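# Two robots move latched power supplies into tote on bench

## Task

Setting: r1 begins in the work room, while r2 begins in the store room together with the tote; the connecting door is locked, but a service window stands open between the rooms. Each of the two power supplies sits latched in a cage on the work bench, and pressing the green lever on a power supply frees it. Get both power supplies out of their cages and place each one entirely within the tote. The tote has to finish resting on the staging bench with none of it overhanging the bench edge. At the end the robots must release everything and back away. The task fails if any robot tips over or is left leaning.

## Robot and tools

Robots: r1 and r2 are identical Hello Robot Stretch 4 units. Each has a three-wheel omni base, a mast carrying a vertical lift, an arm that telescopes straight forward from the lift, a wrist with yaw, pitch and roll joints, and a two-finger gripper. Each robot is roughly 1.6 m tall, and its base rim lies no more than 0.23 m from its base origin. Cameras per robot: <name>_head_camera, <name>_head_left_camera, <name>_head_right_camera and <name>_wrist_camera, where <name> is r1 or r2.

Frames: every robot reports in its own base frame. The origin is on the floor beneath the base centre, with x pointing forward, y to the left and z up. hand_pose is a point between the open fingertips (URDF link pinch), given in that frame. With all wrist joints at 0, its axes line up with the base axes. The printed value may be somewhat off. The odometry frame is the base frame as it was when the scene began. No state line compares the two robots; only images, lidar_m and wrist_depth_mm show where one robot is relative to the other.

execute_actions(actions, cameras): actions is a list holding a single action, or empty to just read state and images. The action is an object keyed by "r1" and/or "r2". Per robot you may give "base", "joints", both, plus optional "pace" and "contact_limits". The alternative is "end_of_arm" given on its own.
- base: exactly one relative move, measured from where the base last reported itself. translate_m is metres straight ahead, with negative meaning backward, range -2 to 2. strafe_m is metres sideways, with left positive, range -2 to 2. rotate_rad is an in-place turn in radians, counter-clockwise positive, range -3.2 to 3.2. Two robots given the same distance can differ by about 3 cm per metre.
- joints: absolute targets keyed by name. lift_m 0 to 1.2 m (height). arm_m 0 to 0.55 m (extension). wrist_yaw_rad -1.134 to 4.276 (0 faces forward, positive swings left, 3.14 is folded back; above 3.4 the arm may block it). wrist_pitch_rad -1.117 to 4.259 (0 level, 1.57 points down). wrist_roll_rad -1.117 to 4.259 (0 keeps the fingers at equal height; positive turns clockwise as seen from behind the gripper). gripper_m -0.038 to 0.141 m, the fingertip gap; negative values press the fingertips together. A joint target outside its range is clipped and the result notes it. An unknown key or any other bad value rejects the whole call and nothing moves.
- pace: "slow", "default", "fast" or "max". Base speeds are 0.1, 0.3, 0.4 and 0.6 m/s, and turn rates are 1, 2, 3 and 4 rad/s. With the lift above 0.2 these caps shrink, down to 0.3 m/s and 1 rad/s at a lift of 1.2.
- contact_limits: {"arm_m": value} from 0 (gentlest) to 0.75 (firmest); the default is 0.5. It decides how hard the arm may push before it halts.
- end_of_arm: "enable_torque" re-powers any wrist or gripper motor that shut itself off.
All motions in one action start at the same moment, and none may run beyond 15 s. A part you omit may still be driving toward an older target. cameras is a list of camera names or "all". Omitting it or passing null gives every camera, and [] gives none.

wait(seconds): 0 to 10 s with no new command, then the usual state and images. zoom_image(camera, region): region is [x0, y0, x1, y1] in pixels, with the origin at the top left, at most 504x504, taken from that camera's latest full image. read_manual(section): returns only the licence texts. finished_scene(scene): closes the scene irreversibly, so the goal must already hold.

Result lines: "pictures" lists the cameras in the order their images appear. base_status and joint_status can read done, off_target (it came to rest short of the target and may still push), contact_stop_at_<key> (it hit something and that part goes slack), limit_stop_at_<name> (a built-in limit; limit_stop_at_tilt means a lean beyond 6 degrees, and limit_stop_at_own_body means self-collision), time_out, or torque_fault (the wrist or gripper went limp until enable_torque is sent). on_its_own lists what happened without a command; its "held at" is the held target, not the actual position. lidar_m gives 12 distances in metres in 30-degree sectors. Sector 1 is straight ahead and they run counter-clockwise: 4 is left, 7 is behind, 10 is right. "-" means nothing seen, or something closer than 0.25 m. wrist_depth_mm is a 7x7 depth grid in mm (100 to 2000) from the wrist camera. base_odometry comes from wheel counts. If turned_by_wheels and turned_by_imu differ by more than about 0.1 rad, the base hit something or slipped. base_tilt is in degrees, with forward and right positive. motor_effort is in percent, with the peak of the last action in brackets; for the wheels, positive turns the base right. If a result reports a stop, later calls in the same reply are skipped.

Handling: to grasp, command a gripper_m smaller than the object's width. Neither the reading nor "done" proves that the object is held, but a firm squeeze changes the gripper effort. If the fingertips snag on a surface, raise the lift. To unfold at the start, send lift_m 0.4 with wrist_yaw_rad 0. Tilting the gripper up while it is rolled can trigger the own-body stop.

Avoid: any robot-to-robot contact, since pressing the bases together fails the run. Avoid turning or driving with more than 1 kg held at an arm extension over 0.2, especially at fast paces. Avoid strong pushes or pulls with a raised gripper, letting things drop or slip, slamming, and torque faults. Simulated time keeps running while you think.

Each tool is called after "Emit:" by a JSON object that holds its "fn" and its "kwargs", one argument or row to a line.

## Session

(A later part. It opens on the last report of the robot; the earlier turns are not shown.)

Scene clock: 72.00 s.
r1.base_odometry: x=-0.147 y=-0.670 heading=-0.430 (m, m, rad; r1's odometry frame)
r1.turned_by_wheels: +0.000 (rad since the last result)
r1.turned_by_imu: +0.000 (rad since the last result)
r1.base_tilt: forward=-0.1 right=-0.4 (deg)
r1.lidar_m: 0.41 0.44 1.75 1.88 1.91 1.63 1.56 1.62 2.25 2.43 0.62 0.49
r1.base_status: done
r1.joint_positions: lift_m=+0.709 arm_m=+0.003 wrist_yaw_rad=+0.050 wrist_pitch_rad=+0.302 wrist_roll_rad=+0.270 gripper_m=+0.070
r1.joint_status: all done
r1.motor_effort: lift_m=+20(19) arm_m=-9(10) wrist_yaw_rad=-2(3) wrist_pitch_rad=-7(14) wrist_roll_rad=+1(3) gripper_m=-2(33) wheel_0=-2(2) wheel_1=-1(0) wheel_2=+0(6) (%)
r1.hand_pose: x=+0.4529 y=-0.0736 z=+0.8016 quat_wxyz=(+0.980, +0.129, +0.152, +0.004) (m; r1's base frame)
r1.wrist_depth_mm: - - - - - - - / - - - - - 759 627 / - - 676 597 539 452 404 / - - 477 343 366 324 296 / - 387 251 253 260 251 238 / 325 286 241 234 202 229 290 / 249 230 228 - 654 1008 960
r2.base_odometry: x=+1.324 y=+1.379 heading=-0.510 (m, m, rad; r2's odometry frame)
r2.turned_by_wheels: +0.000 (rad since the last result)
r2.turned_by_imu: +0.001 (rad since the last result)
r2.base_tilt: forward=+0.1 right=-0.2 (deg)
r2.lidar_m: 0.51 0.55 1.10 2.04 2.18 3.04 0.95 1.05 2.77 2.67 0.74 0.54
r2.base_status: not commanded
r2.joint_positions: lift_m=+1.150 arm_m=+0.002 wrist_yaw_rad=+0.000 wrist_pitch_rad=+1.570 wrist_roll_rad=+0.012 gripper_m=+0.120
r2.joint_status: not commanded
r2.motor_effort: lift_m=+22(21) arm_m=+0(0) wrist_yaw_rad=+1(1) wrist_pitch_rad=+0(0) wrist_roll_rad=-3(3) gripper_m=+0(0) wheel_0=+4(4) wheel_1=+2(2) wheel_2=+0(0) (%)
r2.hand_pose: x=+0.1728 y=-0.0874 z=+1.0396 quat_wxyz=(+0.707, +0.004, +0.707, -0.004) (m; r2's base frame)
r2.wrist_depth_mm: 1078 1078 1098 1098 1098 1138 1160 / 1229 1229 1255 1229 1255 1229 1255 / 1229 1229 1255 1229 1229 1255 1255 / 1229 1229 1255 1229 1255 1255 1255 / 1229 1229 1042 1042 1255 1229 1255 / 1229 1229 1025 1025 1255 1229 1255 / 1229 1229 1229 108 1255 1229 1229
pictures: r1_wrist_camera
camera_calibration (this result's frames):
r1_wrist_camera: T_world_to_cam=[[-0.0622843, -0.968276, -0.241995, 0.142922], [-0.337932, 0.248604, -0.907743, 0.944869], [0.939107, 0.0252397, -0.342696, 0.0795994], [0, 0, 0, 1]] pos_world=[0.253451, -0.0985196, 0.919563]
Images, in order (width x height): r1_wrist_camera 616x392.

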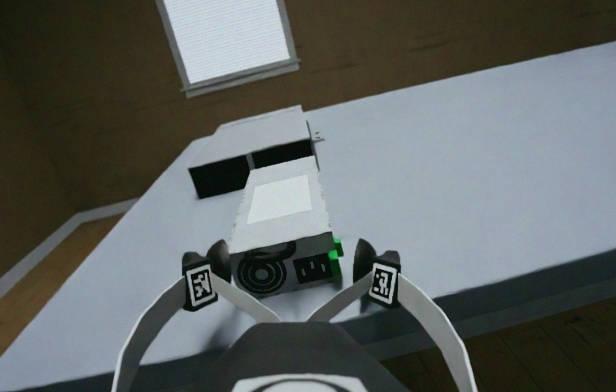

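Emit:
{"fn": "execute_actions", "kwargs": {
  "actions": [
    {"r1":{"joints":{"lift_m":0.92,"gripper_m":0.12,"wrist_roll_rad":0.03},"pace":"fast"}}
  ],
  "cameras": []
}}

Emit:
{"fn": "execute_actions", "kwargs": {
  "actions": [
    {"r1":{"base":{"strafe_m":0.019},"joints":{"arm_m":0.222,"wrist_pitch_rad":0.9,"wrist_yaw_rad":0.0},"pace":"fast"}}
  ],
  "cameras": ["r1_wrist_camera","r1_head_camera"]
}}

Scene clock: 73.90 s.
r1.base_odometry: x=-0.147 y=-0.670 heading=-0.430 (m, m, rad; r1's odometry frame)
r1.turned_by_wheels: +0.000 (rad since the last result)
r1.turned_by_imu: +0.000 (rad since the last result)
r1.base_tilt: forward=-0.1 right=-0.3 (deg)
r1.lidar_m: 0.41 0.44 1.76 1.88 1.93 1.63 1.55 1.61 2.26 2.43 0.62 0.45
r1.base_status: not commanded
r1.joint_positions: lift_m=+0.920 arm_m=+0.003 wrist_yaw_rad=+0.050 wrist_pitch_rad=+0.302 wrist_roll_rad=+0.030 gripper_m=+0.120
r1.joint_status: all done
r1.motor_effort: lift_m=+22(25) arm_m=-9(9) wrist_yaw_rad=-1(1) wrist_pitch_rad=-5(6) wrist_roll_rad=-1(6) gripper_m=+2(1) wheel_0=-2(2) wheel_1=-1(1) wheel_2=+0(0) (%)
r1.hand_pose: x=+0.4529 y=-0.0736 z=+1.0123 quat_wxyz=(+0.988, +0.011, +0.151, +0.022) (m; r1's base frame)
r1.wrist_depth_mm: - - - - - - - / - - - - - - - / - - - - - - - / - - - - - - - / - - 691 676 683 723 715 / 1661 569 517 521 521 564 559 / 1397 480 484 - 477 459 462
r2.base_odometry: x=+1.324 y=+1.379 heading=-0.510 (m, m, rad; r2's odometry frame)
r2.turned_by_wheels: +0.000 (rad since the last result)
r2.turned_by_imu: +0.000 (rad since the last result)
r2.base_tilt: forward=+0.2 right=-0.2 (deg)
r2.lidar_m: 0.51 0.53 1.11 1.99 2.13 2.99 0.95 1.06 2.78 2.68 0.74 0.53
r2.base_status: not commanded
r2.joint_positions: lift_m=+1.150 arm_m=+0.002 wrist_yaw_rad=+0.000 wrist_pitch_rad=+1.570 wrist_roll_rad=+0.012 gripper_m=+0.120
r2.joint_status: not commanded
r2.motor_effort: lift_m=+22(22) arm_m=+0(0) wrist_yaw_rad=+1(1) wrist_pitch_rad=+0(1) wrist_roll_rad=-1(1) gripper_m=-1(1) wheel_0=+4(4) wheel_1=+2(2) wheel_2=+0(0) (%)
r2.hand_pose: x=+0.1728 y=-0.0874 z=+1.0396 quat_wxyz=(+0.707, +0.004, +0.707, -0.004) (m; r2's base frame)
r2.wrist_depth_mm: 1078 1060 1098 1098 1118 1138 1160 / 1255 1255 1255 1255 1229 1255 1255 / 1229 1255 1229 1255 1255 1229 1255 / 1229 1229 1255 1255 1255 1255 1255 / 1229 1255 1042 1025 1255 1229 1229 / 1255 1229 1025 1042 1229 1255 1229 / 1229 1229 1229 108 1255 1255 1229
pictures: none
No camera images: the call's "cameras" was empty. Leave "cameras" out to get every camera's image.

Scene clock: 75.40 s.
r1.base_odometry: x=-0.139 y=-0.652 heading=-0.430 (m, m, rad; r1's odometry frame)
r1.turned_by_wheels: +0.000 (rad since the last result)
r1.turned_by_imu: +0.000 (rad since the last result)
r1.base_tilt: forward=+0.0 right=-0.4 (deg)
r1.lidar_m: 0.41 0.45 1.74 1.85 1.87 1.63 1.56 1.61 2.23 2.45 0.63 0.47
r1.base_status: done
r1.joint_positions: lift_m=+0.920 arm_m=+0.220 wrist_yaw_rad=+0.000 wrist_pitch_rad=+0.901 wrist_roll_rad=+0.030 gripper_m=+0.120
r1.joint_status: all done
r1.motor_effort: lift_m=+22(22) arm_m=+9(10) wrist_yaw_rad=-2(5) wrist_pitch_rad=-4(6) wrist_roll_rad=+1(2) gripper_m=+0(1) wheel_0=+0(10) wheel_1=+1(7) wheel_2=+0(0) (%)
r1.hand_pose: x=+0.5704 y=-0.0874 z=+0.8719 quat_wxyz=(+0.900, +0.014, +0.435, -0.006) (m; r1's base frame)
r1.wrist_depth_mm: 1808 1756 473 492 564 564 574 / 1576 488 410 424 488 496 508 / 1397 421 379 384 433 433 442 / 1255 379 382 384 387 389 392 / 732 342 342 306 345 355 353 / 310 307 287 273 309 322 322 / 289 289 293 - 298 296 298
r2.base_odometry: x=+1.324 y=+1.379 heading=-0.510 (m, m, rad; r2's odometry frame)
r2.turned_by_wheels: +0.000 (rad since the last result)
r2.turned_by_imu: +0.000 (rad since the last result)
r2.base_tilt: forward=+0.1 right=-0.2 (deg)
r2.lidar_m: 0.50 0.57 1.09 2.04 2.14 2.99 0.95 1.06 2.77 2.67 0.72 0.54
r2.base_status: not commanded
r2.joint_positions: lift_m=+1.150 arm_m=+0.002 wrist_yaw_rad=+0.000 wrist_pitch_rad=+1.570 wrist_roll_rad=+0.012 gripper_m=+0.120
r2.joint_status: not commanded
r2.motor_effort: lift_m=+22(21) arm_m=+0(1) wrist_yaw_rad=+1(0) wrist_pitch_rad=+0(0) wrist_roll_rad=+0(2) gripper_m=-1(1) wheel_0=+4(4) wheel_1=+2(2) wheel_2=+0(0) (%)
r2.hand_pose: x=+0.1728 y=-0.0874 z=+1.0396 quat_wxyz=(+0.707, +0.004, +0.707, -0.004) (m; r2's base frame)
r2.wrist_depth_mm: 1060 1078 1098 1098 1098 1138 1160 / 1229 1229 1229 1229 1255 1255 1255 / 1255 1255 1255 1255 1255 1229 1255 / 1229 1229 1255 1229 1255 1255 1255 / 1229 1229 1042 1025 1255 1255 1229 / 1229 1229 1025 1042 1229 1229 1229 / 1229 1255 1229 108 1255 1229 1229
pictures: r1_head_camera, r1_wrist_camera
camera_calibration (this result's frames):
r1_wrist_camera: T_world_to_cam=[[-0.042258, -0.999066, 0.0089906, -0.0789991], [-0.808378, 0.0289014, -0.587954, 1.02214], [0.587145, -0.0321136, -0.808844, 0.595901], [0, 0, 0, 1]] pos_world=[0.473054, -0.0893299, 1.08367]
Images, in order (width x height): r1_head_camera 420x560, r1_wrist_camera 616x392.

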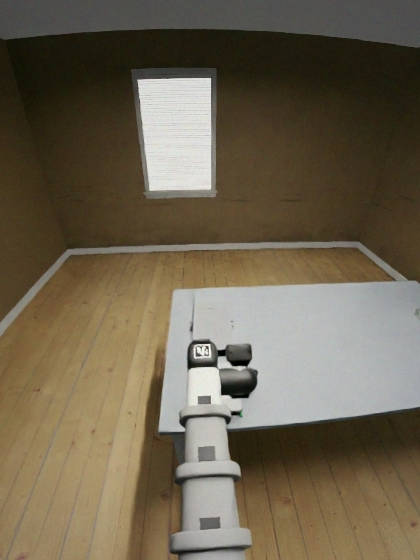

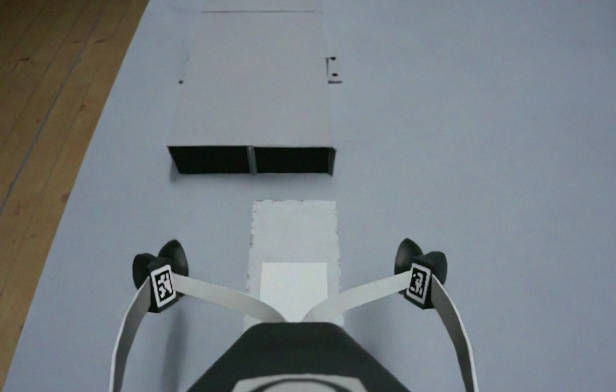

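Emit:
{"fn": "execute_actions", "kwargs": {
  "actions": [
    {"r1":{"joints":{"lift_m":0.845,"gripper_m":0.095}}}
  ],
  "cameras": []
}}

Emit:
{"fn": "execute_actions", "kwargs": {
  "actions": [
    {"r1":{"joints":{"gripper_m":0.02}}}
  ],
  "cameras": ["r1_wrist_camera"]
}}

Scene clock: 76.83 s.
r1.base_odometry: x=-0.139 y=-0.652 heading=-0.430 (m, m, rad; r1's odometry frame)
r1.turned_by_wheels: +0.000 (rad since the last result)
r1.turned_by_imu: +0.000 (rad since the last result)
r1.base_tilt: forward=-0.1 right=-0.3 (deg)
r1.lidar_m: 0.42 0.44 1.73 1.86 1.85 1.62 1.55 1.63 2.24 2.46 0.61 0.44
r1.base_status: not commanded
r1.joint_positions: lift_m=+0.845 arm_m=+0.220 wrist_yaw_rad=+0.000 wrist_pitch_rad=+0.901 wrist_roll_rad=+0.030 gripper_m=+0.095
r1.joint_status: all done
r1.motor_effort: lift_m=+18(21) arm_m=+9(9) wrist_yaw_rad=-3(1) wrist_pitch_rad=-3(4) wrist_roll_rad=-1(0) gripper_m=-1(2) wheel_0=+0(1) wheel_1=+1(1) wheel_2=+0(0) (%)
r1.hand_pose: x=+0.5704 y=-0.0874 z=+0.7972 quat_wxyz=(+0.900, +0.014, +0.435, -0.006) (m; r1's base frame)
r1.wrist_depth_mm: 1661 410 343 349 430 436 445 / 1499 355 314 320 377 382 387 / 329 324 325 329 330 334 338 / 287 290 286 246 296 298 301 / 260 262 227 223 266 270 272 / 237 236 199 201 201 247 248 / 220 221 226 - 229 226 229
r2.base_odometry: x=+1.324 y=+1.379 heading=-0.510 (m, m, rad; r2's odometry frame)
r2.turned_by_wheels: +0.000 (rad since the last result)
r2.turned_by_imu: +0.000 (rad since the last result)
r2.base_tilt: forward=+0.1 right=-0.3 (deg)
r2.lidar_m: 0.51 0.54 1.11 2.03 2.16 3.00 0.96 1.06 2.78 2.67 0.72 0.53
r2.base_status: not commanded
r2.joint_positions: lift_m=+1.150 arm_m=+0.002 wrist_yaw_rad=+0.000 wrist_pitch_rad=+1.570 wrist_roll_rad=+0.012 gripper_m=+0.120
r2.joint_status: not commanded
r2.motor_effort: lift_m=+22(21) arm_m=+0(0) wrist_yaw_rad=+1(0) wrist_pitch_rad=+0(0) wrist_roll_rad=-3(2) gripper_m=+0(1) wheel_0=+4(4) wheel_1=+2(2) wheel_2=+0(0) (%)
r2.hand_pose: x=+0.1728 y=-0.0874 z=+1.0396 quat_wxyz=(+0.707, +0.004, +0.707, -0.004) (m; r2's base frame)
r2.wrist_depth_mm: 1078 1078 1098 1098 1118 1118 1160 / 1229 1229 1255 1255 1229 1255 1255 / 1229 1229 1255 1229 1255 1255 1255 / 1229 1229 1229 1229 1255 1255 1255 / 1255 1229 1042 1025 1255 1255 1255 / 1229 1255 1025 1025 1229 1255 1255 / 1229 1229 1229 108 1229 1229 1255
pictures: none
No camera images: the call's "cameras" was empty. Leave "cameras" out to get every camera's image.

Scene clock: 78.40 s.
r1.base_odometry: x=-0.139 y=-0.652 heading=-0.430 (m, m, rad; r1's odometry frame)
r1.turned_by_wheels: +0.000 (rad since the last result)
r1.turned_by_imu: +0.000 (rad since the last result)
r1.base_tilt: forward=-0.1 right=-0.4 (deg)
r1.lidar_m: 0.42 0.45 1.74 1.85 1.88 1.64 1.55 1.63 2.25 2.43 0.61 0.45
r1.base_status: not commanded
r1.joint_positions: lift_m=+0.845 arm_m=+0.220 wrist_yaw_rad=+0.000 wrist_pitch_rad=+0.907 wrist_roll_rad=+0.030 gripper_m=+0.021
r1.joint_status: all done
r1.motor_effort: lift_m=+21(21) arm_m=+9(9) wrist_yaw_rad=-1(2) wrist_pitch_rad=-19(22) wrist_roll_rad=-2(2) gripper_m=-28(27) wheel_0=+0(1) wheel_1=+1(1) wheel_2=+0(0) (%)
r1.hand_pose: x=+0.5691 y=-0.0874 z=+0.7960 quat_wxyz=(+0.899, +0.014, +0.438, -0.007) (m; r1's base frame)
r1.wrist_depth_mm: 1661 399 334 336 418 421 430 / 1397 345 338 343 368 370 377 / 314 317 317 322 324 327 330 / 282 285 279 233 290 294 297 / 256 257 211 210 264 265 266 / 234 177 191 192 191 238 244 / 216 217 219 - 226 223 225
r2.base_odometry: x=+1.324 y=+1.379 heading=-0.510 (m, m, rad; r2's odometry frame)
r2.turned_by_wheels: +0.000 (rad since the last result)
r2.turned_by_imu: +0.000 (rad since the last result)
r2.base_tilt: forward=+0.1 right=-0.2 (deg)
r2.lidar_m: 0.50 0.55 1.11 2.03 2.14 2.96 0.97 1.04 2.77 2.66 0.73 0.52
r2.base_status: not commanded
r2.joint_positions: lift_m=+1.150 arm_m=+0.002 wrist_yaw_rad=+0.000 wrist_pitch_rad=+1.570 wrist_roll_rad=+0.012 gripper_m=+0.120
r2.joint_status: not commanded
r2.motor_effort: lift_m=+22(21) arm_m=+0(1) wrist_yaw_rad=+0(1) wrist_pitch_rad=+1(0) wrist_roll_rad=+0(2) gripper_m=-1(1) wheel_0=+3(4) wheel_1=+2(2) wheel_2=+0(0) (%)
r2.hand_pose: x=+0.1728 y=-0.0874 z=+1.0396 quat_wxyz=(+0.707, +0.004, +0.707, -0.004) (m; r2's base frame)
r2.wrist_depth_mm: 1078 1078 1078 1118 1118 1138 1160 / 1229 1229 1255 1255 1255 1255 1281 / 1229 1255 1255 1255 1255 1255 1255 / 1255 1255 1229 1229 1255 1255 1229 / 1229 1229 1025 1025 1255 1229 1255 / 1229 1229 1025 1025 1229 1255 1255 / 1229 1229 1229 108 1255 1229 1255
pictures: r1_wrist_camera
camera_calibration (this result's frames):
r1_wrist_camera: T_world_to_cam=[[-0.0424232, -0.999057, 0.0092312, -0.0785052], [-0.811683, 0.0290763, -0.583374, 0.974727], [0.582555, -0.0322414, -0.812151, 0.540454], [0, 0, 0, 1]] pos_world=[0.472995, -0.0893477, 1.00829]
Images, in order (width x height): r1_wrist_camera 616x392.

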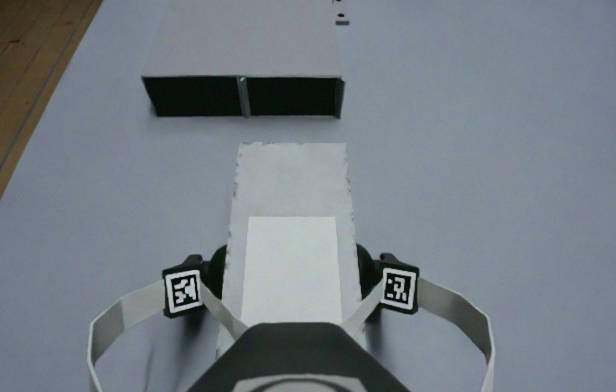

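Emit:
{"fn": "execute_actions", "kwargs": {
  "actions": [
    {"r1":{"joints":{"gripper_m":0.01,"lift_m":1.06,"arm_m":0.0}}}
  ],
  "cameras": ["r1_wrist_camera"]
}}

Emit:
{"fn": "execute_actions", "kwargs": {
  "actions": [
    {"r1":{"base":{"rotate_rad":1.552}}}
  ],
  "cameras": []
}}

Emit:
{"fn": "execute_actions", "kwargs": {
  "actions": [
    {"r1":{"base":{"translate_m":1.15},"pace":"fast"}}
  ],
  "cameras": ["r1_head_camera","r1_head_right_camera"]
}}

Scene clock: 80.60 s.
r1.base_odometry: x=-0.139 y=-0.652 heading=-0.430 (m, m, rad; r1's odometry frame)
r1.turned_by_wheels: +0.000 (rad since the last result)
r1.turned_by_imu: +0.000 (rad since the last result)
r1.base_tilt: forward=+0.0 right=-0.3 (deg)
r1.lidar_m: 0.40 0.45 1.75 1.85 1.88 1.63 1.55 1.65 2.25 2.45 0.63 0.26
r1.base_status: not commanded
r1.joint_positions: lift_m=+1.060 arm_m=+0.003 wrist_yaw_rad=+0.000 wrist_pitch_rad=+0.907 wrist_roll_rad=+0.030 gripper_m=+0.011
r1.joint_status: all done
r1.motor_effort: lift_m=+26(27) arm_m=-9(10) wrist_yaw_rad=-1(3) wrist_pitch_rad=-20(21) wrist_roll_rad=-1(1) gripper_m=-29(30) wheel_0=+0(0) wheel_1=+1(1) wheel_2=+0(0) (%)
r1.hand_pose: x=+0.3513 y=-0.0874 z=+1.0106 quat_wxyz=(+0.899, +0.014, +0.438, -0.007) (m; r1's base frame)
r1.wrist_depth_mm: - - 732 750 788 809 831 / 1756 1756 647 654 691 707 723 / 1618 1537 597 609 615 621 627 / 1397 1366 525 229 559 554 564 / 1281 504 210 208 504 504 517 / 1182 174 189 189 187 1205 1229 / 1078 1078 1098 - 1118 1118 1118
r2.base_odometry: x=+1.324 y=+1.379 heading=-0.510 (m, m, rad; r2's odometry frame)
r2.turned_by_wheels: +0.000 (rad since the last result)
r2.turned_by_imu: +0.001 (rad since the last result)
r2.base_tilt: forward=+0.1 right=-0.1 (deg)
r2.lidar_m: 0.50 0.56 1.11 2.04 2.16 3.02 0.97 1.05 2.80 2.62 0.75 0.53
r2.base_status: not commanded
r2.joint_positions: lift_m=+1.150 arm_m=+0.002 wrist_yaw_rad=+0.000 wrist_pitch_rad=+1.570 wrist_roll_rad=+0.012 gripper_m=+0.120
r2.joint_status: not commanded
r2.motor_effort: lift_m=+21(21) arm_m=+0(0) wrist_yaw_rad=+1(1) wrist_pitch_rad=+0(0) wrist_roll_rad=-1(3) gripper_m=+0(0) wheel_0=+4(4) wheel_1=+2(2) wheel_2=+0(0) (%)
r2.hand_pose: x=+0.1728 y=-0.0874 z=+1.0396 quat_wxyz=(+0.707, +0.004, +0.707, -0.004) (m; r2's base frame)
r2.wrist_depth_mm: 1078 1078 1078 1098 1118 1138 1182 / 1229 1255 1229 1255 1229 1229 1255 / 1255 1229 1255 1229 1229 1229 1229 / 1229 1255 1229 1229 1255 1255 1255 / 1229 1255 1042 1025 1255 1229 1255 / 1229 1255 1025 1025 1229 1255 1255 / 1229 1229 1229 108 1229 1229 1229
pictures: r1_wrist_camera
camera_calibration (this result's frames):
r1_wrist_camera: T_world_to_cam=[[-0.0425766, -0.999051, 0.00922985, -0.0896994], [-0.811661, 0.0292008, -0.583398, 0.923123], [0.582575, -0.0323306, -0.812134, 0.841616], [0, 0, 0, 1]] pos_world=[0.25514, -0.0893602, 1.22288]
Images, in order (width x height): r1_wrist_camera 616x392.

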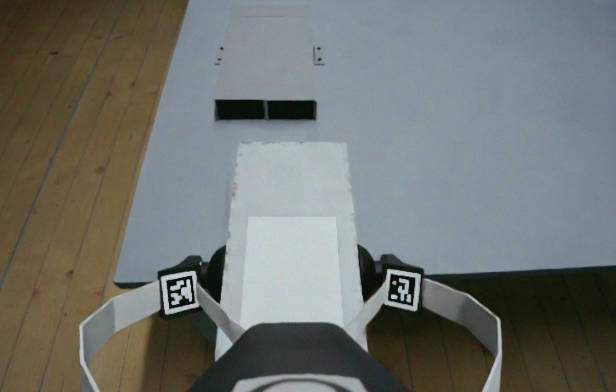

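Scene clock: 82.97 s.
r1.base_odometry: x=-0.139 y=-0.652 heading=+1.122 (m, m, rad; r1's odometry frame)
r1.turned_by_wheels: +1.552 (rad since the last result)
r1.turned_by_imu: +1.571 (rad since the last result)
r1.base_tilt: forward=-0.1 right=-0.4 (deg)
r1.lidar_m: 1.85 1.89 1.62 1.56 1.61 2.19 2.44 0.64 0.47 0.43 0.46 0.25
r1.base_status: done
r1.joint_positions: lift_m=+1.060 arm_m=+0.003 wrist_yaw_rad=+0.000 wrist_pitch_rad=+0.907 wrist_roll_rad=+0.030 gripper_m=+0.011
r1.joint_status: not commanded
r1.motor_effort: lift_m=+25(26) arm_m=-9(9) wrist_yaw_rad=-2(4) wrist_pitch_rad=-20(20) wrist_roll_rad=+0(0) gripper_m=-29(29) wheel_0=-2(5) wheel_1=+1(5) wheel_2=-1(7) (%)
r1.hand_pose: x=+0.3513 y=-0.0874 z=+1.0107 quat_wxyz=(+0.899, +0.014, +0.438, -0.007) (m; r1's base frame)
r1.wrist_depth_mm: 1576 1618 1661 1618 1708 1756 1756 / 1708 1756 1808 1808 1808 1921 1921 / 1576 1537 1576 1618 1618 1661 1661 / 1397 1464 1397 229 1464 1464 1464 / 1255 1308 210 208 1336 1336 1336 / 1205 175 189 190 188 1229 1205 / 1078 1078 1098 - 1118 1118 1138
r2.base_odometry: x=+1.324 y=+1.379 heading=-0.510 (m, m, rad; r2's odometry frame)
r2.turned_by_wheels: +0.000 (rad since the last result)
r2.turned_by_imu: +0.001 (rad since the last result)
r2.base_tilt: forward=+0.1 right=-0.2 (deg)
r2.lidar_m: 0.50 0.53 1.10 2.02 2.14 3.01 0.98 1.06 2.77 2.68 0.75 0.54
r2.base_status: not commanded
r2.joint_positions: lift_m=+1.150 arm_m=+0.002 wrist_yaw_rad=+0.000 wrist_pitch_rad=+1.570 wrist_roll_rad=+0.012 gripper_m=+0.120
r2.joint_status: not commanded
r2.motor_effort: lift_m=+22(21) arm_m=-1(1) wrist_yaw_rad=+1(0) wrist_pitch_rad=+0(0) wrist_roll_rad=-2(2) gripper_m=-2(1) wheel_0=+4(4) wheel_1=+2(2) wheel_2=+0(0) (%)
r2.hand_pose: x=+0.1728 y=-0.0874 z=+1.0396 quat_wxyz=(+0.707, +0.004, +0.707, -0.004) (m; r2's base frame)
r2.wrist_depth_mm: 1078 1078 1098 1098 1098 1138 1160 / 1255 1255 1255 1255 1255 1255 1255 / 1229 1229 1255 1255 1255 1229 1229 / 1229 1205 1255 1229 1229 1255 1229 / 1229 1229 1042 1042 1229 1229 1255 / 1229 1255 1042 1042 1255 1229 1229 / 1229 1229 1229 108 1255 1229 1229
pictures: none
No camera images: the call's "cameras" was empty. Leave "cameras" out to get every camera's image.

Scene clock: 87.90 s.
r1.base_odometry: x=+0.360 y=+0.384 heading=+1.122 (m, m, rad; r1's odometry frame)
r1.turned_by_wheels: +0.000 (rad since the last result)
r1.turned_by_imu: +0.002 (rad since the last result)
r1.base_tilt: forward=-0.1 right=-0.3 (deg)
r1.lidar_m: 0.70 0.72 0.90 1.56 1.64 2.19 1.86 1.10 1.45 3.03 0.76 0.28
r1.base_status: done
r1.joint_positions: lift_m=+1.060 arm_m=+0.003 wrist_yaw_rad=+0.000 wrist_pitch_rad=+0.907 wrist_roll_rad=+0.030 gripper_m=+0.011
r1.joint_status: not commanded
r1.motor_effort: lift_m=+25(24) arm_m=-9(9) wrist_yaw_rad=-2(2) wrist_pitch_rad=-20(21) wrist_roll_rad=+0(2) gripper_m=-29(29) wheel_0=-1(4) wheel_1=+0(2) wheel_2=-1(9) (%)
r1.hand_pose: x=+0.3513 y=-0.0874 z=+1.0107 quat_wxyz=(+0.899, +0.014, +0.438, -0.007) (m; r1's base frame)
r1.wrist_depth_mm: 480 492 496 508 508 517 521 / 549 554 569 580 597 603 609 / 647 654 661 647 699 715 723 / 759 798 759 230 854 891 904 / 946 991 210 208 1008 1160 1205 / 1182 175 189 190 187 1182 1229 / 1060 1098 1098 - 1138 1138 1138
r2.base_odometry: x=+1.324 y=+1.379 heading=-0.510 (m, m, rad; r2's odometry frame)
r2.turned_by_wheels: +0.000 (rad since the last result)
r2.turned_by_imu: +0.001 (rad since the last result)
r2.base_tilt: forward=+0.1 right=-0.2 (deg)
r2.lidar_m: 0.50 0.55 1.13 2.04 2.14 3.02 0.96 1.06 2.80 2.64 0.73 0.55
r2.base_status: not commanded
r2.joint_positions: lift_m=+1.150 arm_m=+0.002 wrist_yaw_rad=+0.000 wrist_pitch_rad=+1.570 wrist_roll_rad=+0.012 gripper_m=+0.120
r2.joint_status: not commanded
r2.motor_effort: lift_m=+22(22) arm_m=+0(0) wrist_yaw_rad=+1(0) wrist_pitch_rad=+0(0) wrist_roll_rad=-2(1) gripper_m=-1(1) wheel_0=+4(4) wheel_1=+2(2) wheel_2=+1(0) (%)
r2.hand_pose: x=+0.1728 y=-0.0874 z=+1.0396 quat_wxyz=(+0.707, +0.004, +0.707, -0.004) (m; r2's base frame)
r2.wrist_depth_mm: 1078 1078 1078 1098 1098 1138 1160 / 1255 1255 1255 1255 1255 1255 1255 / 1229 1255 1229 1255 1229 1229 1255 / 1255 1229 1255 1255 1229 1255 1255 / 1229 1229 1042 1042 1255 1255 1229 / 1229 1229 1042 1025 1255 1255 1229 / 1255 1229 1229 108 1229 1229 1229
pictures: r1_head_camera, r1_head_right_camera
Images, in order (width x height): r1_head_camera 420x560, r1_head_right_camera 420x672.

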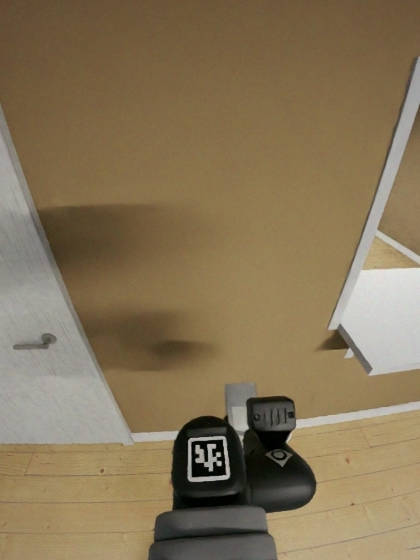

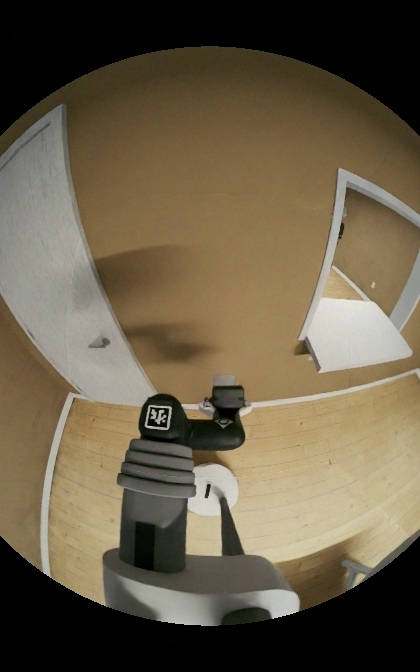

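Emit:
{"fn": "execute_actions", "kwargs": {
  "actions": [
    {"r1":{"base":{"strafe_m":-0.81},"pace":"fast"}}
  ],
  "cameras": ["r1_head_camera","r1_wrist_camera","r2_head_camera"]
}}

Scene clock: 91.73 s.
r1.base_odometry: x=+1.089 y=+0.032 heading=+1.122 (m, m, rad; r1's odometry frame)
r1.turned_by_wheels: +0.000 (rad since the last result)
r1.turned_by_imu: +0.003 (rad since the last result)
r1.base_tilt: forward=-0.1 right=-0.4 (deg)
r1.lidar_m: 0.44 0.53 1.03 2.39 2.46 1.03 0.97 1.02 2.46 2.37 0.71 0.27
r1.base_status: done
r1.joint_positions: lift_m=+1.060 arm_m=+0.003 wrist_yaw_rad=+0.000 wrist_pitch_rad=+0.907 wrist_roll_rad=+0.030 gripper_m=+0.011
r1.joint_status: not commanded
r1.motor_effort: lift_m=+25(25) arm_m=-9(9) wrist_yaw_rad=-3(3) wrist_pitch_rad=-20(20) wrist_roll_rad=-2(1) gripper_m=-28(30) wheel_0=-2(10) wheel_1=+0(7) wheel_2=+0(1) (%)
r1.hand_pose: x=+0.3512 y=-0.0874 z=+1.0107 quat_wxyz=(+0.899, +0.014, +0.438, -0.007) (m; r1's base frame)
r1.wrist_depth_mm: 504 517 525 530 530 539 549 / 449 455 452 459 462 473 480 / 402 402 407 407 413 424 430 / 809 809 415 230 878 917 946 / 1008 1060 210 208 1025 1182 1229 / 1182 175 188 190 189 1182 1229 / 1078 1098 1098 - 1138 1098 1138
r2.base_odometry: x=+1.324 y=+1.379 heading=-0.510 (m, m, rad; r2's odometry frame)
r2.turned_by_wheels: +0.000 (rad since the last result)
r2.turned_by_imu: +0.001 (rad since the last result)
r2.base_tilt: forward=+0.1 right=-0.3 (deg)
r2.lidar_m: 0.50 0.54 1.10 2.03 2.12 3.02 0.95 1.06 2.77 2.67 0.73 0.53
r2.base_status: not commanded
r2.joint_positions: lift_m=+1.150 arm_m=+0.002 wrist_yaw_rad=+0.000 wrist_pitch_rad=+1.570 wrist_roll_rad=+0.012 gripper_m=+0.120
r2.joint_status: not commanded
r2.motor_effort: lift_m=+22(21) arm_m=+0(0) wrist_yaw_rad=+0(0) wrist_pitch_rad=+0(1) wrist_roll_rad=-1(2) gripper_m=-1(0) wheel_0=+4(4) wheel_1=+2(2) wheel_2=+0(0) (%)
r2.hand_pose: x=+0.1728 y=-0.0874 z=+1.0396 quat_wxyz=(+0.707, +0.004, +0.707, -0.004) (m; r2's base frame)
r2.wrist_depth_mm: 1078 1098 1078 1098 1118 1138 1160 / 1229 1255 1229 1229 1255 1255 1255 / 1229 1229 1229 1255 1255 1229 1255 / 1255 1229 1229 1255 1229 1229 1255 / 1229 1229 1025 1042 1255 1255 1255 / 1255 1229 1025 1042 1255 1255 1255 / 1229 1229 1229 108 1255 1229 1229
pictures: r1_head_camera, r1_wrist_camera, r2_head_camera
camera_calibration (this result's frames):
r1_wrist_camera: T_world_to_cam=[[-0.0423881, -0.999059, 0.00922957, -0.089734], [-0.811696, 0.0290494, -0.583357, 0.923113], [0.582539, -0.032219, -0.812164, 0.841762], [0, 0, 0, 1]] pos_world=[0.255124, -0.0893448, 1.22298]
Images, in order (width x height): r1_head_camera 420x560, r1_wrist_camera 616x392, r2_head_camera 420x560.

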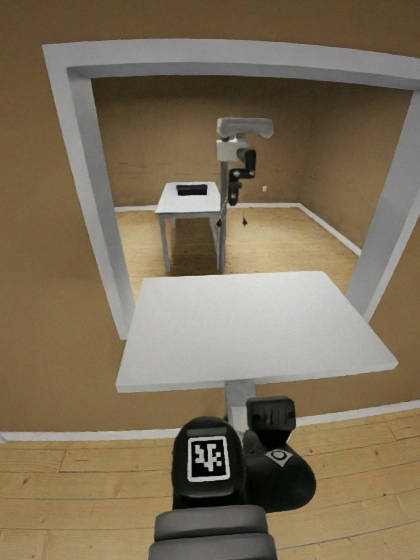

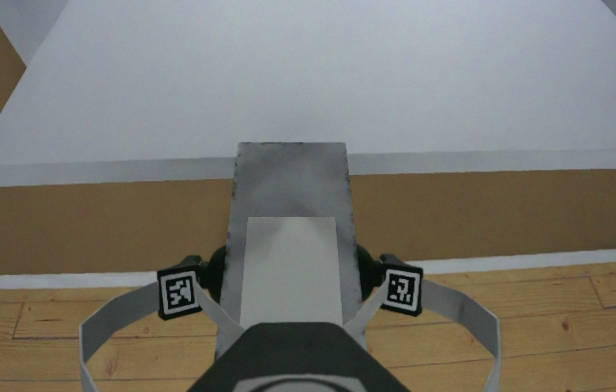

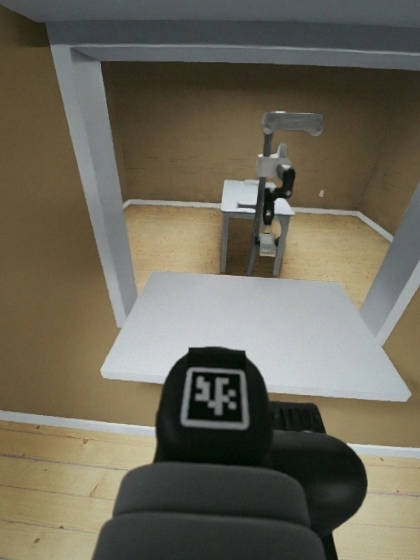

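Emit:
{"fn": "execute_actions", "kwargs": {
  "actions": [
    {"r1":{"joints":{"arm_m":0.45,"lift_m":1.03}},"r2":{"base":{"strafe_m":-0.12},"joints":{"wrist_pitch_rad":0.9}}}
  ],
  "cameras": ["r1_wrist_camera","r2_head_camera"]
}}

Scene clock: 94.33 s.
r1.base_odometry: x=+1.089 y=+0.032 heading=+1.122 (m, m, rad; r1's odometry frame)
r1.turned_by_wheels: +0.000 (rad since the last result)
r1.turned_by_imu: +0.000 (rad since the last result)
r1.base_tilt: forward=-0.1 right=-0.3 (deg)
r1.lidar_m: 0.48 0.51 1.01 2.38 2.46 1.03 0.98 1.02 2.48 2.37 0.73 0.54
r1.base_status: not commanded
r1.joint_positions: lift_m=+1.030 arm_m=+0.448 wrist_yaw_rad=+0.000 wrist_pitch_rad=+0.906 wrist_roll_rad=+0.030 gripper_m=+0.011
r1.joint_status: all done
r1.motor_effort: lift_m=+22(24) arm_m=+9(15) wrist_yaw_rad=-2(1) wrist_pitch_rad=-20(22) wrist_roll_rad=+0(2) gripper_m=-28(30) wheel_0=-2(2) wheel_1=+0(0) wheel_2=-1(1) (%)
r1.hand_pose: x=+0.7972 y=-0.0874 z=+0.9810 quat_wxyz=(+0.899, +0.014, +0.438, -0.006) (m; r1's base frame)
r1.wrist_depth_mm: - - - - - - - / 402 402 407 410 413 418 427 / 355 357 357 366 368 370 373 / 320 324 317 229 329 332 332 / 290 291 210 208 297 300 301 / 265 175 189 190 187 270 276 / 244 246 248 - 254 252 255
r2.base_odometry: x=+1.265 y=+1.274 heading=-0.510 (m, m, rad; r2's odometry frame)
r2.turned_by_wheels: +0.000 (rad since the last result)
r2.turned_by_imu: +0.000 (rad since the last result)
r2.base_tilt: forward=+0.1 right=-0.2 (deg)
r2.lidar_m: 0.49 0.56 1.12 2.17 2.26 3.17 0.95 1.07 2.65 2.55 1.06 0.53
r2.base_status: done
r2.joint_positions: lift_m=+1.150 arm_m=+0.002 wrist_yaw_rad=+0.000 wrist_pitch_rad=+0.902 wrist_roll_rad=+0.012 gripper_m=+0.120
r2.joint_status: all done
r2.motor_effort: lift_m=+22(22) arm_m=+0(1) wrist_yaw_rad=+0(1) wrist_pitch_rad=-6(8) wrist_roll_rad=+0(1) gripper_m=+0(1) wheel_0=+2(11) wheel_1=-1(8) wheel_2=+0(1) (%)
r2.hand_pose: x=+0.3514 y=-0.0874 z=+1.1017 quat_wxyz=(+0.900, +0.005, +0.436, -0.003) (m; r2's base frame)
r2.wrist_depth_mm: - 831 809 668 798 809 525 / 699 691 683 634 668 654 580 / 597 597 585 580 574 569 661 / 521 521 517 508 508 504 525 / 931 946 960 976 946 991 991 / 1229 1160 1118 1182 1138 1229 1255 / 1255 1205 1205 108 1229 1182 1182
pictures: r1_wrist_camera, r2_head_camera
camera_calibration (this result's frames):
r1_wrist_camera: T_world_to_cam=[[-0.0421006, -0.999071, 0.00925552, -0.0707707], [-0.811498, 0.0287894, -0.583646, 1.26787], [0.582837, -0.0320827, -0.811955, 0.557456], [0, 0, 0, 1]] pos_world=[0.700992, -0.0893216, 1.19327]
Images, in order (width x height): r1_wrist_camera 616x392, r2_head_camera 420x560.

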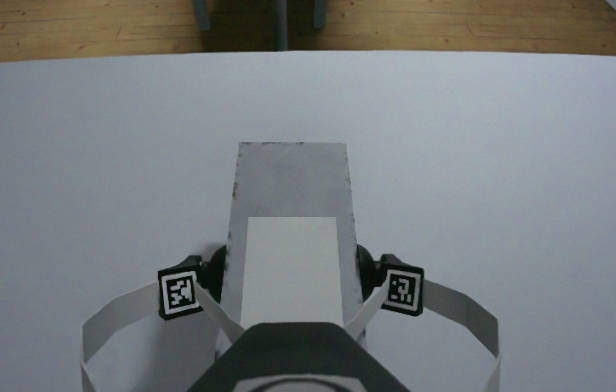

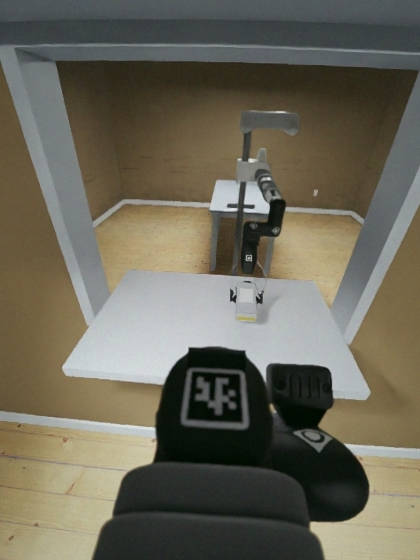

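Emit:
{"fn": "execute_actions", "kwargs": {
  "actions": [
    {"r1":{"joints":{"lift_m":0.998}}}
  ],
  "cameras": []
}}

Emit:
{"fn": "execute_actions", "kwargs": {
  "actions": [
    {"r1":{"joints":{"gripper_m":0.1}}}
  ],
  "cameras": ["r1_wrist_camera","r2_wrist_camera"]
}}

Scene clock: 95.43 s.
r1.base_odometry: x=+1.089 y=+0.032 heading=+1.122 (m, m, rad; r1's odometry frame)
r1.turned_by_wheels: +0.000 (rad since the last result)
r1.turned_by_imu: +0.000 (rad since the last result)
r1.base_tilt: forward=+0.0 right=-0.4 (deg)
r1.lidar_m: 0.49 0.51 1.02 2.38 2.48 1.03 0.97 1.02 2.47 2.37 0.72 0.54
r1.base_status: not commanded
r1.joint_positions: lift_m=+0.998 arm_m=+0.448 wrist_yaw_rad=+0.000 wrist_pitch_rad=+0.907 wrist_roll_rad=+0.030 gripper_m=+0.011
r1.joint_status: all done
r1.motor_effort: lift_m=+21(22) arm_m=+9(9) wrist_yaw_rad=-2(2) wrist_pitch_rad=-21(21) wrist_roll_rad=-2(1) gripper_m=-30(29) wheel_0=-1(2) wheel_1=+0(0) wheel_2=-1(1) (%)
r1.hand_pose: x=+0.7971 y=-0.0874 z=+0.9489 quat_wxyz=(+0.899, +0.014, +0.438, -0.006) (m; r1's base frame)
r1.wrist_depth_mm: 1160 1205 413 418 418 424 - / 355 357 357 362 366 370 375 / 312 315 319 320 324 325 329 / 282 283 278 230 290 293 294 / 255 258 210 208 263 266 266 / 234 174 189 190 187 237 243 / 216 218 220 - 226 222 224
r2.base_odometry: x=+1.265 y=+1.274 heading=-0.510 (m, m, rad; r2's odometry frame)
r2.turned_by_wheels: +0.000 (rad since the last result)
r2.turned_by_imu: +0.000 (rad since the last result)
r2.base_tilt: forward=+0.1 right=-0.2 (deg)
r2.lidar_m: 0.52 0.56 1.09 2.16 2.29 3.14 0.96 1.04 2.67 2.56 1.03 0.52
r2.base_status: not commanded
r2.joint_positions: lift_m=+1.150 arm_m=+0.002 wrist_yaw_rad=+0.000 wrist_pitch_rad=+0.902 wrist_roll_rad=+0.012 gripper_m=+0.120
r2.joint_status: not commanded
r2.motor_effort: lift_m=+22(22) arm_m=+0(0) wrist_yaw_rad=+0(0) wrist_pitch_rad=-6(5) wrist_roll_rad=-2(3) gripper_m=-1(1) wheel_0=+3(2) wheel_1=-1(1) wheel_2=+0(0) (%)
r2.hand_pose: x=+0.3514 y=-0.0874 z=+1.1017 quat_wxyz=(+0.900, +0.005, +0.436, -0.003) (m; r2's base frame)
r2.wrist_depth_mm: - 820 820 809 788 809 525 / 691 691 683 627 668 647 585 / 597 591 585 585 574 569 654 / 521 517 517 508 504 500 521 / 946 946 960 976 931 976 991 / 1229 1160 1118 1182 1118 1229 1255 / 1229 1205 1229 108 1229 1182 1182
pictures: none
No camera images: the call's "cameras" was empty. Leave "cameras" out to get every camera's image.

Scene clock: 97.13 s.
r1.base_odometry: x=+1.089 y=+0.032 heading=+1.122 (m, m, rad; r1's odometry frame)
r1.turned_by_wheels: +0.000 (rad since the last result)
r1.turned_by_imu: +0.000 (rad since the last result)
r1.base_tilt: forward=-0.1 right=-0.4 (deg)
r1.lidar_m: 0.50 0.52 1.03 2.38 2.47 1.03 0.97 1.03 2.45 2.37 0.73 0.54
r1.base_status: not commanded
r1.joint_positions: lift_m=+0.998 arm_m=+0.448 wrist_yaw_rad=+0.000 wrist_pitch_rad=+0.902 wrist_roll_rad=+0.030 gripper_m=+0.100
r1.joint_status: all done
r1.motor_effort: lift_m=+22(22) arm_m=+9(9) wrist_yaw_rad=-1(1) wrist_pitch_rad=-7(21) wrist_roll_rad=-1(1) gripper_m=+0(27) wheel_0=-2(1) wheel_1=+0(0) wheel_2=-1(1) (%)
r1.hand_pose: x=+0.7982 y=-0.0875 z=+0.9498 quat_wxyz=(+0.900, +0.014, +0.436, -0.007) (m; r1's base frame)
r1.wrist_depth_mm: - - 1983 1921 - - - / 362 366 366 370 373 379 387 / 317 322 325 329 330 336 340 / 287 289 286 246 296 298 301 / 259 262 225 223 268 270 272 / 237 235 199 200 236 246 247 / 219 220 225 - 229 226 228
r2.base_odometry: x=+1.265 y=+1.274 heading=-0.510 (m, m, rad; r2's odometry frame)
r2.turned_by_wheels: +0.000 (rad since the last result)
r2.turned_by_imu: +0.000 (rad since the last result)
r2.base_tilt: forward=+0.1 right=-0.2 (deg)
r2.lidar_m: 0.50 0.53 1.10 2.14 2.24 3.17 0.96 1.06 2.67 2.57 1.03 0.52
r2.base_status: not commanded
r2.joint_positions: lift_m=+1.150 arm_m=+0.002 wrist_yaw_rad=+0.000 wrist_pitch_rad=+0.902 wrist_roll_rad=+0.012 gripper_m=+0.120
r2.joint_status: not commanded
r2.motor_effort: lift_m=+22(22) arm_m=-1(0) wrist_yaw_rad=+0(0) wrist_pitch_rad=-6(6) wrist_roll_rad=-2(1) gripper_m=-1(1) wheel_0=+3(3) wheel_1=-1(1) wheel_2=+0(0) (%)
r2.hand_pose: x=+0.3514 y=-0.0874 z=+1.1017 quat_wxyz=(+0.900, +0.005, +0.436, -0.003) (m; r2's base frame)
r2.wrist_depth_mm: - 820 809 809 788 809 525 / 699 691 683 627 668 647 580 / 597 591 591 580 574 569 654 / 521 517 512 512 504 500 525 / 946 960 960 976 931 991 991 / 1205 1160 1138 1205 1138 1229 1255 / 1229 1205 1205 108 1205 1182 1182
pictures: r1_wrist_camera, r2_wrist_camera
camera_calibration (this result's frames):
r1_wrist_camera: T_world_to_cam=[[-0.0427278, -0.999046, 0.00905991, -0.0698559], [-0.808786, 0.029264, -0.587374, 1.25191], [0.586548, -0.0324247, -0.809265, 0.526011], [0, 0, 0, 1]] pos_world=[0.701012, -0.0893694, 1.16166]
r2_wrist_camera: T_world_to_cam=[[-0.0447959, -0.998807, -0.0194173, -0.0546145], [-0.782011, 0.0471546, -0.621478, 1.02606], [0.621652, -0.0126551, -0.783191, 0.87598], [0, 0, 0, 1]] pos_world=[0.255392, -0.0918473, 1.32267]
Images, in order (width x height): r1_wrist_camera 616x392, r2_wrist_camera 616x392.

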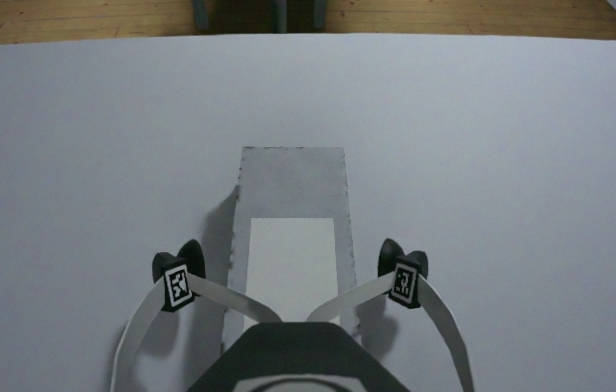

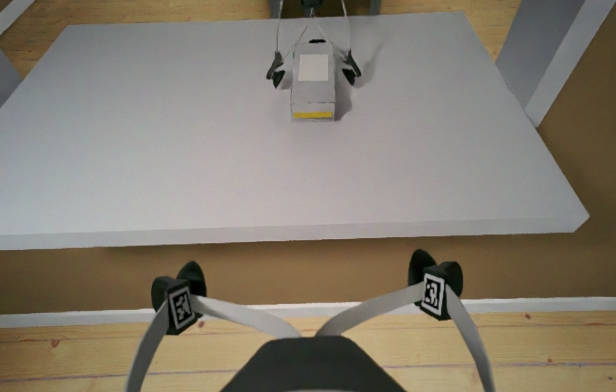

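Emit:
{"fn": "execute_actions", "kwargs": {
  "actions": [
    {"r1":{"joints":{"lift_m":1.06,"arm_m":0.0},"pace":"fast"},"r2":{"base":{"strafe_m":-0.025},"joints":{"lift_m":1.08}}}
  ],
  "cameras": ["r1_wrist_camera"]
}}

Scene clock: 99.57 s.
r1.base_odometry: x=+1.089 y=+0.032 heading=+1.122 (m, m, rad; r1's odometry frame)
r1.turned_by_wheels: +0.000 (rad since the last result)
r1.turned_by_imu: +0.000 (rad since the last result)
r1.base_tilt: forward=-0.1 right=-0.4 (deg)
r1.lidar_m: 0.49 0.53 1.00 2.37 2.47 1.01 0.97 1.02 2.46 2.37 0.73 0.52
r1.base_status: not commanded
r1.joint_positions: lift_m=+1.060 arm_m=+0.003 wrist_yaw_rad=+0.000 wrist_pitch_rad=+0.902 wrist_roll_rad=+0.030 gripper_m=+0.100
r1.joint_status: all done
r1.motor_effort: lift_m=+23(24) arm_m=-9(11) wrist_yaw_rad=+0(1) wrist_pitch_rad=-5(5) wrist_roll_rad=-4(3) gripper_m=+0(1) wheel_0=-1(1) wheel_1=+0(0) wheel_2=-1(1) (%)
r1.hand_pose: x=+0.3524 y=-0.0875 z=+1.0118 quat_wxyz=(+0.900, +0.014, +0.436, -0.007) (m; r1's base frame)
r1.wrist_depth_mm: 504 525 535 500 544 549 559 / 462 459 462 473 473 480 484 / 402 407 410 415 421 421 430 / 788 809 831 854 878 904 917 / 1008 991 1008 1098 1008 1182 1205 / 1182 1160 1160 1182 1160 1205 1229 / 1098 1098 1118 - 1118 1118 1118
r2.base_odometry: x=+1.253 y=+1.252 heading=-0.510 (m, m, rad; r2's odometry frame)
r2.turned_by_wheels: +0.000 (rad since the last result)
r2.turned_by_imu: +0.001 (rad since the last result)
r2.base_tilt: forward=+0.1 right=-0.2 (deg)
r2.lidar_m: 0.50 0.52 1.08 2.18 2.29 3.23 0.95 1.04 2.64 2.55 1.02 0.52
r2.base_status: done
r2.joint_positions: lift_m=+1.080 arm_m=+0.002 wrist_yaw_rad=+0.000 wrist_pitch_rad=+0.902 wrist_roll_rad=+0.012 gripper_m=+0.120
r2.joint_status: all done
r2.motor_effort: lift_m=+17(19) arm_m=+0(0) wrist_yaw_rad=+0(0) wrist_pitch_rad=-5(7) wrist_roll_rad=-2(2) gripper_m=-1(2) wheel_0=-1(10) wheel_1=+1(9) wheel_2=+0(1) (%)
r2.hand_pose: x=+0.3515 y=-0.0874 z=+1.0321 quat_wxyz=(+0.900, +0.005, +0.436, -0.003) (m; r2's base frame)
r2.wrist_depth_mm: 691 683 676 640 661 627 512 / 574 569 569 539 554 544 569 / 496 492 484 480 477 473 496 / 445 439 445 442 439 436 750 / 931 946 946 976 946 991 991 / 1205 1160 1118 1182 1138 1182 1205 / 1160 1138 1160 108 1160 1118 1118
pictures: r1_wrist_camera
camera_calibration (this result's frames):
r1_wrist_camera: T_world_to_cam=[[-0.0426924, -0.999047, 0.00904981, -0.0894601], [-0.808648, 0.0292336, -0.587566, 0.927906], [0.586742, -0.0324027, -0.809126, 0.837414], [0, 0, 0, 1]] pos_world=[0.255185, -0.0893664, 1.22359]
Images, in order (width x height): r1_wrist_camera 616x392.

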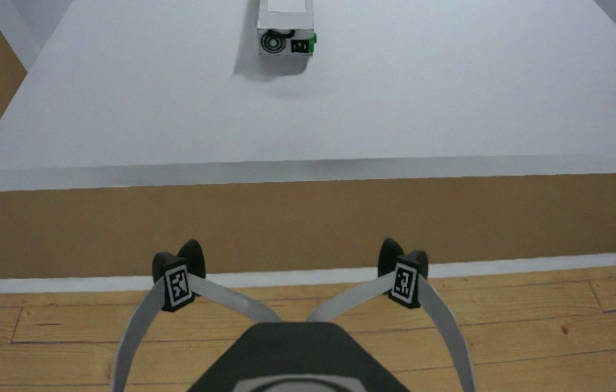

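Emit:
{"fn": "execute_actions", "kwargs": {
  "actions": [
    {"r1":{"base":{"strafe_m":-0.88},"joints":{"lift_m":0.3,"gripper_m":0.075},"pace":"max"},"r2":{"base":{"translate_m":0.15},"joints":{"arm_m":0.32}}}
  ],
  "cameras": ["r2_wrist_camera"]
}}

Scene clock: 103.73 s.
r1.base_odometry: x=+1.882 y=-0.350 heading=+1.122 (m, m, rad; r1's odometry frame)
r1.turned_by_wheels: +0.000 (rad since the last result)
r1.turned_by_imu: +0.003 (rad since the last result)
r1.base_tilt: forward=-0.1 right=-0.3 (deg)
r1.lidar_m: 0.73 0.56 0.72 2.66 1.43 1.11 1.92 2.14 1.51 1.48 1.07 0.78
r1.base_status: done
r1.joint_positions: lift_m=+0.300 arm_m=+0.003 wrist_yaw_rad=+0.000 wrist_pitch_rad=+0.901 wrist_roll_rad=+0.030 gripper_m=+0.075
r1.joint_status: all done
r1.motor_effort: lift_m=+19(20) arm_m=-9(9) wrist_yaw_rad=-2(2) wrist_pitch_rad=-4(5) wrist_roll_rad=-2(1) gripper_m=-1(1) wheel_0=+0(7) wheel_1=+1(8) wheel_2=-1(1) (%)
r1.hand_pose: x=+0.3524 y=-0.0874 z=+0.2521 quat_wxyz=(+0.900, +0.014, +0.436, -0.007) (m; r1's base frame)
r1.wrist_depth_mm: 508 512 521 525 535 539 554 / 554 564 585 591 603 609 615 / 603 609 609 615 621 634 640 / 549 549 554 554 559 569 569 / 496 496 496 508 508 512 512 / 452 449 439 452 205 469 469 / 415 418 430 - 433 430 433
r2.base_odometry: x=+1.384 y=+1.179 heading=-0.510 (m, m, rad; r2's odometry frame)
r2.turned_by_wheels: +0.000 (rad since the last result)
r2.turned_by_imu: +0.002 (rad since the last result)
r2.base_tilt: forward=+0.2 right=-0.2 (deg)
r2.lidar_m: 0.35 0.39 0.53 2.19 2.30 3.22 1.10 1.20 2.64 2.05 0.54 0.37
r2.base_status: done
r2.joint_positions: lift_m=+1.080 arm_m=+0.319 wrist_yaw_rad=+0.000 wrist_pitch_rad=+0.901 wrist_roll_rad=+0.012 gripper_m=+0.120
r2.joint_status: all done
r2.motor_effort: lift_m=+17(17) arm_m=+8(8) wrist_yaw_rad=+0(1) wrist_pitch_rad=-4(6) wrist_roll_rad=+0(3) gripper_m=-1(1) wheel_0=+4(9) wheel_1=+3(7) wheel_2=-3(10) (%)
r2.hand_pose: x=+0.6686 y=-0.0874 z=+1.0322 quat_wxyz=(+0.900, +0.005, +0.436, -0.002) (m; r2's base frame)
r2.wrist_depth_mm: - - - - - - - / 1078 - - - - - - / 492 484 484 480 473 469 477 / 430 424 424 418 415 413 410 / 382 379 377 329 370 368 366 / 345 336 327 296 320 327 330 / 315 307 310 108 307 300 303
pictures: r2_wrist_camera
camera_calibration (this result's frames):
r2_wrist_camera: T_world_to_cam=[[-0.0445162, -0.998819, -0.0194459, -0.0418693], [-0.781627, 0.0469453, -0.621977, 1.23109], [0.622156, -0.0124886, -0.782794, 0.623682], [0, 0, 0, 1]] pos_world=[0.572365, -0.0918251, 1.25311]
Images, in order (width x height): r2_wrist_camera 616x392.

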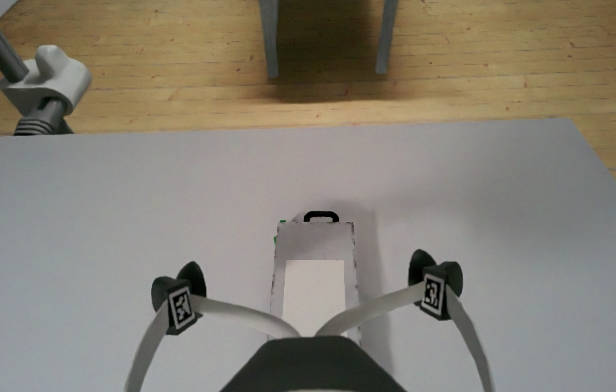

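Emit:
{"fn": "execute_actions", "kwargs": {
  "actions": [
    {"r1":{"base":{"translate_m":-2.0},"joints":{"wrist_pitch_rad":0.3},"pace":"max"},"r2":{"base":{"strafe_m":-0.007},"joints":{"lift_m":1.0,"gripper_m":0.1}}}
  ],
  "cameras": ["r2_wrist_camera"]
}}

Emit:
{"fn": "execute_actions", "kwargs": {
  "actions": [
    {"r1":{"base":{"translate_m":-0.32},"joints":{"lift_m":0.73},"pace":"max"},"r2":{"joints":{"gripper_m":0.012}}}
  ],
  "cameras": ["r2_wrist_camera"]
}}

Scene clock: 109.00 s.
r1.base_odometry: x=+1.013 y=-2.152 heading=+1.122 (m, m, rad; r1's odometry frame)
r1.turned_by_wheels: +0.000 (rad since the last result)
r1.turned_by_imu: -0.002 (rad since the last result)
r1.base_tilt: forward=-0.1 right=-0.3 (deg)
r1.lidar_m: 2.51 0.70 0.49 0.48 0.51 0.69 1.56 1.60 1.57 1.50 1.57 2.09
r1.base_status: done
r1.joint_positions: lift_m=+0.300 arm_m=+0.003 wrist_yaw_rad=+0.000 wrist_pitch_rad=+0.302 wrist_roll_rad=+0.030 gripper_m=+0.075
r1.joint_status: all done
r1.motor_effort: lift_m=+20(20) arm_m=-9(9) wrist_yaw_rad=-2(3) wrist_pitch_rad=-7(13) wrist_roll_rad=-1(3) gripper_m=-3(1) wheel_0=+0(5) wheel_1=+2(4) wheel_2=+0(13) (%)
r1.hand_pose: x=+0.4488 y=-0.0874 z=+0.3924 quat_wxyz=(+0.988, +0.015, +0.151, -0.002) (m; r1's base frame)
r1.wrist_depth_mm: - - - - - - 1808 / - - - - - - 1808 / - - - - - - 1808 / 1397 1366 1397 1397 1366 1397 1397 / 991 1025 960 991 1008 1008 991 / 778 750 715 750 205 778 768 / 640 640 661 - 661 634 654
r2.base_odometry: x=+1.380 y=+1.173 heading=-0.510 (m, m, rad; r2's odometry frame)
r2.turned_by_wheels: +0.000 (rad since the last result)
r2.turned_by_imu: +0.001 (rad since the last result)
r2.base_tilt: forward=+0.1 right=-0.2 (deg)
r2.lidar_m: 0.35 0.38 0.55 2.19 2.31 3.22 1.11 1.21 2.64 2.05 0.54 0.39
r2.base_status: done
r2.joint_positions: lift_m=+1.000 arm_m=+0.319 wrist_yaw_rad=+0.000 wrist_pitch_rad=+0.901 wrist_roll_rad=+0.012 gripper_m=+0.100
r2.joint_status: all done
r2.motor_effort: lift_m=+16(17) arm_m=+7(8) wrist_yaw_rad=+0(1) wrist_pitch_rad=-4(4) wrist_roll_rad=-3(1) gripper_m=-1(3) wheel_0=+2(11) wheel_1=-2(7) wheel_2=+0(1) (%)
r2.hand_pose: x=+0.6686 y=-0.0874 z=+0.9522 quat_wxyz=(+0.900, +0.005, +0.436, -0.002) (m; r2's base frame)
r2.wrist_depth_mm: - - - - - - - / 436 430 427 424 418 413 407 / 373 370 368 364 359 355 353 / 327 324 322 268 317 314 310 / 290 289 285 238 281 279 278 / 262 259 198 215 216 252 251 / 238 233 231 108 232 227 229
pictures: r2_wrist_camera
camera_calibration (this result's frames):
r2_wrist_camera: T_world_to_cam=[[-0.0445159, -0.998819, -0.0194457, -0.0434252], [-0.781627, 0.046945, -0.621977, 1.18134], [0.622156, -0.0124885, -0.782794, 0.561057], [0, 0, 0, 1]] pos_world=[0.572367, -0.0918251, 1.17311]
Images, in order (width x height): r2_wrist_camera 616x392.

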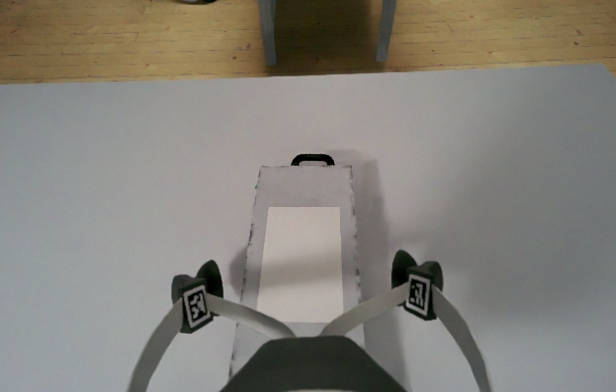

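Scene clock: 111.00 s.
r1.base_odometry: x=+0.874 y=-2.440 heading=+1.122 (m, m, rad; r1's odometry frame)
r1.turned_by_wheels: +0.000 (rad since the last result)
r1.turned_by_imu: +0.000 (rad since the last result)
r1.base_tilt: forward=-0.1 right=-0.3 (deg)
r1.lidar_m: 2.85 0.70 0.51 0.46 0.50 1.31 1.23 1.29 1.59 1.50 1.56 2.08
r1.base_status: done
r1.joint_positions: lift_m=+0.730 arm_m=+0.003 wrist_yaw_rad=+0.000 wrist_pitch_rad=+0.302 wrist_roll_rad=+0.030 gripper_m=+0.075
r1.joint_status: all done
r1.motor_effort: lift_m=+21(23) arm_m=-9(9) wrist_yaw_rad=-2(3) wrist_pitch_rad=-7(6) wrist_roll_rad=+0(0) gripper_m=-1(4) wheel_0=+2(3) wheel_1=+1(2) wheel_2=-1(14) (%)
r1.hand_pose: x=+0.4488 y=-0.0875 z=+0.8223 quat_wxyz=(+0.988, +0.015, +0.150, -0.002) (m; r1's base frame)
r1.wrist_depth_mm: - - - - - - 1808 / - - - - - - 1863 / 946 - - - - - 1863 / - - - - - - 1863 / 1708 1863 1756 1808 1808 1808 1708 / 1464 1182 1336 1397 206 1464 1430 / 1078 1160 1205 - 1205 1138 1160
r2.base_odometry: x=+1.380 y=+1.173 heading=-0.510 (m, m, rad; r2's odometry frame)
r2.turned_by_wheels: +0.000 (rad since the last result)
r2.turned_by_imu: +0.000 (rad since the last result)
r2.base_tilt: forward=+0.1 right=-0.2 (deg)
r2.lidar_m: 0.34 0.39 0.55 2.18 2.29 3.22 1.08 1.20 2.64 2.05 0.48 0.38
r2.base_status: not commanded
r2.joint_positions: lift_m=+1.000 arm_m=+0.319 wrist_yaw_rad=+0.001 wrist_pitch_rad=+0.907 wrist_roll_rad=+0.012 gripper_m=+0.012
r2.joint_status: all done
r2.motor_effort: lift_m=+19(20) arm_m=+7(8) wrist_yaw_rad=-1(8) wrist_pitch_rad=-20(20) wrist_roll_rad=-2(4) gripper_m=-23(24) wheel_0=+2(2) wheel_1=-2(2) wheel_2=+0(0) (%)
r2.hand_pose: x=+0.6674 y=-0.0873 z=+0.9510 quat_wxyz=(+0.899, +0.005, +0.438, -0.002) (m; r2's base frame)
r2.wrist_depth_mm: - - - - - - - / 424 418 415 413 407 399 397 / 364 362 359 355 351 347 343 / 320 319 314 259 309 307 304 / 286 283 279 229 276 273 272 / 257 255 198 206 187 239 247 / 235 225 231 108 229 226 226
pictures: r2_wrist_camera
camera_calibration (this result's frames):
r2_wrist_camera: T_world_to_cam=[[-0.0442481, -0.998836, -0.0191959, -0.0438502], [-0.7851, 0.046649, -0.61761, 1.17784], [0.617787, -0.0122574, -0.78625, 0.567033], [0, 0, 0, 1]] pos_world=[0.572478, -0.091794, 1.17244]
Images, in order (width x height): r2_wrist_camera 616x392.

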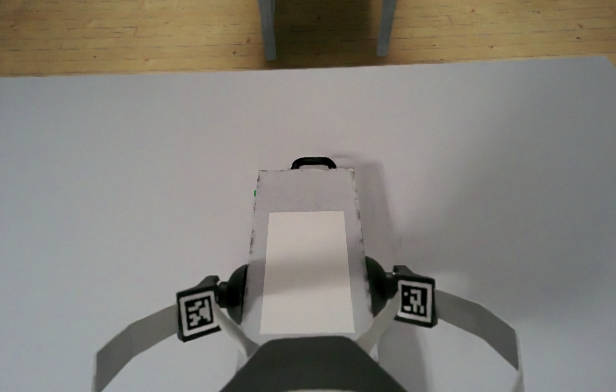

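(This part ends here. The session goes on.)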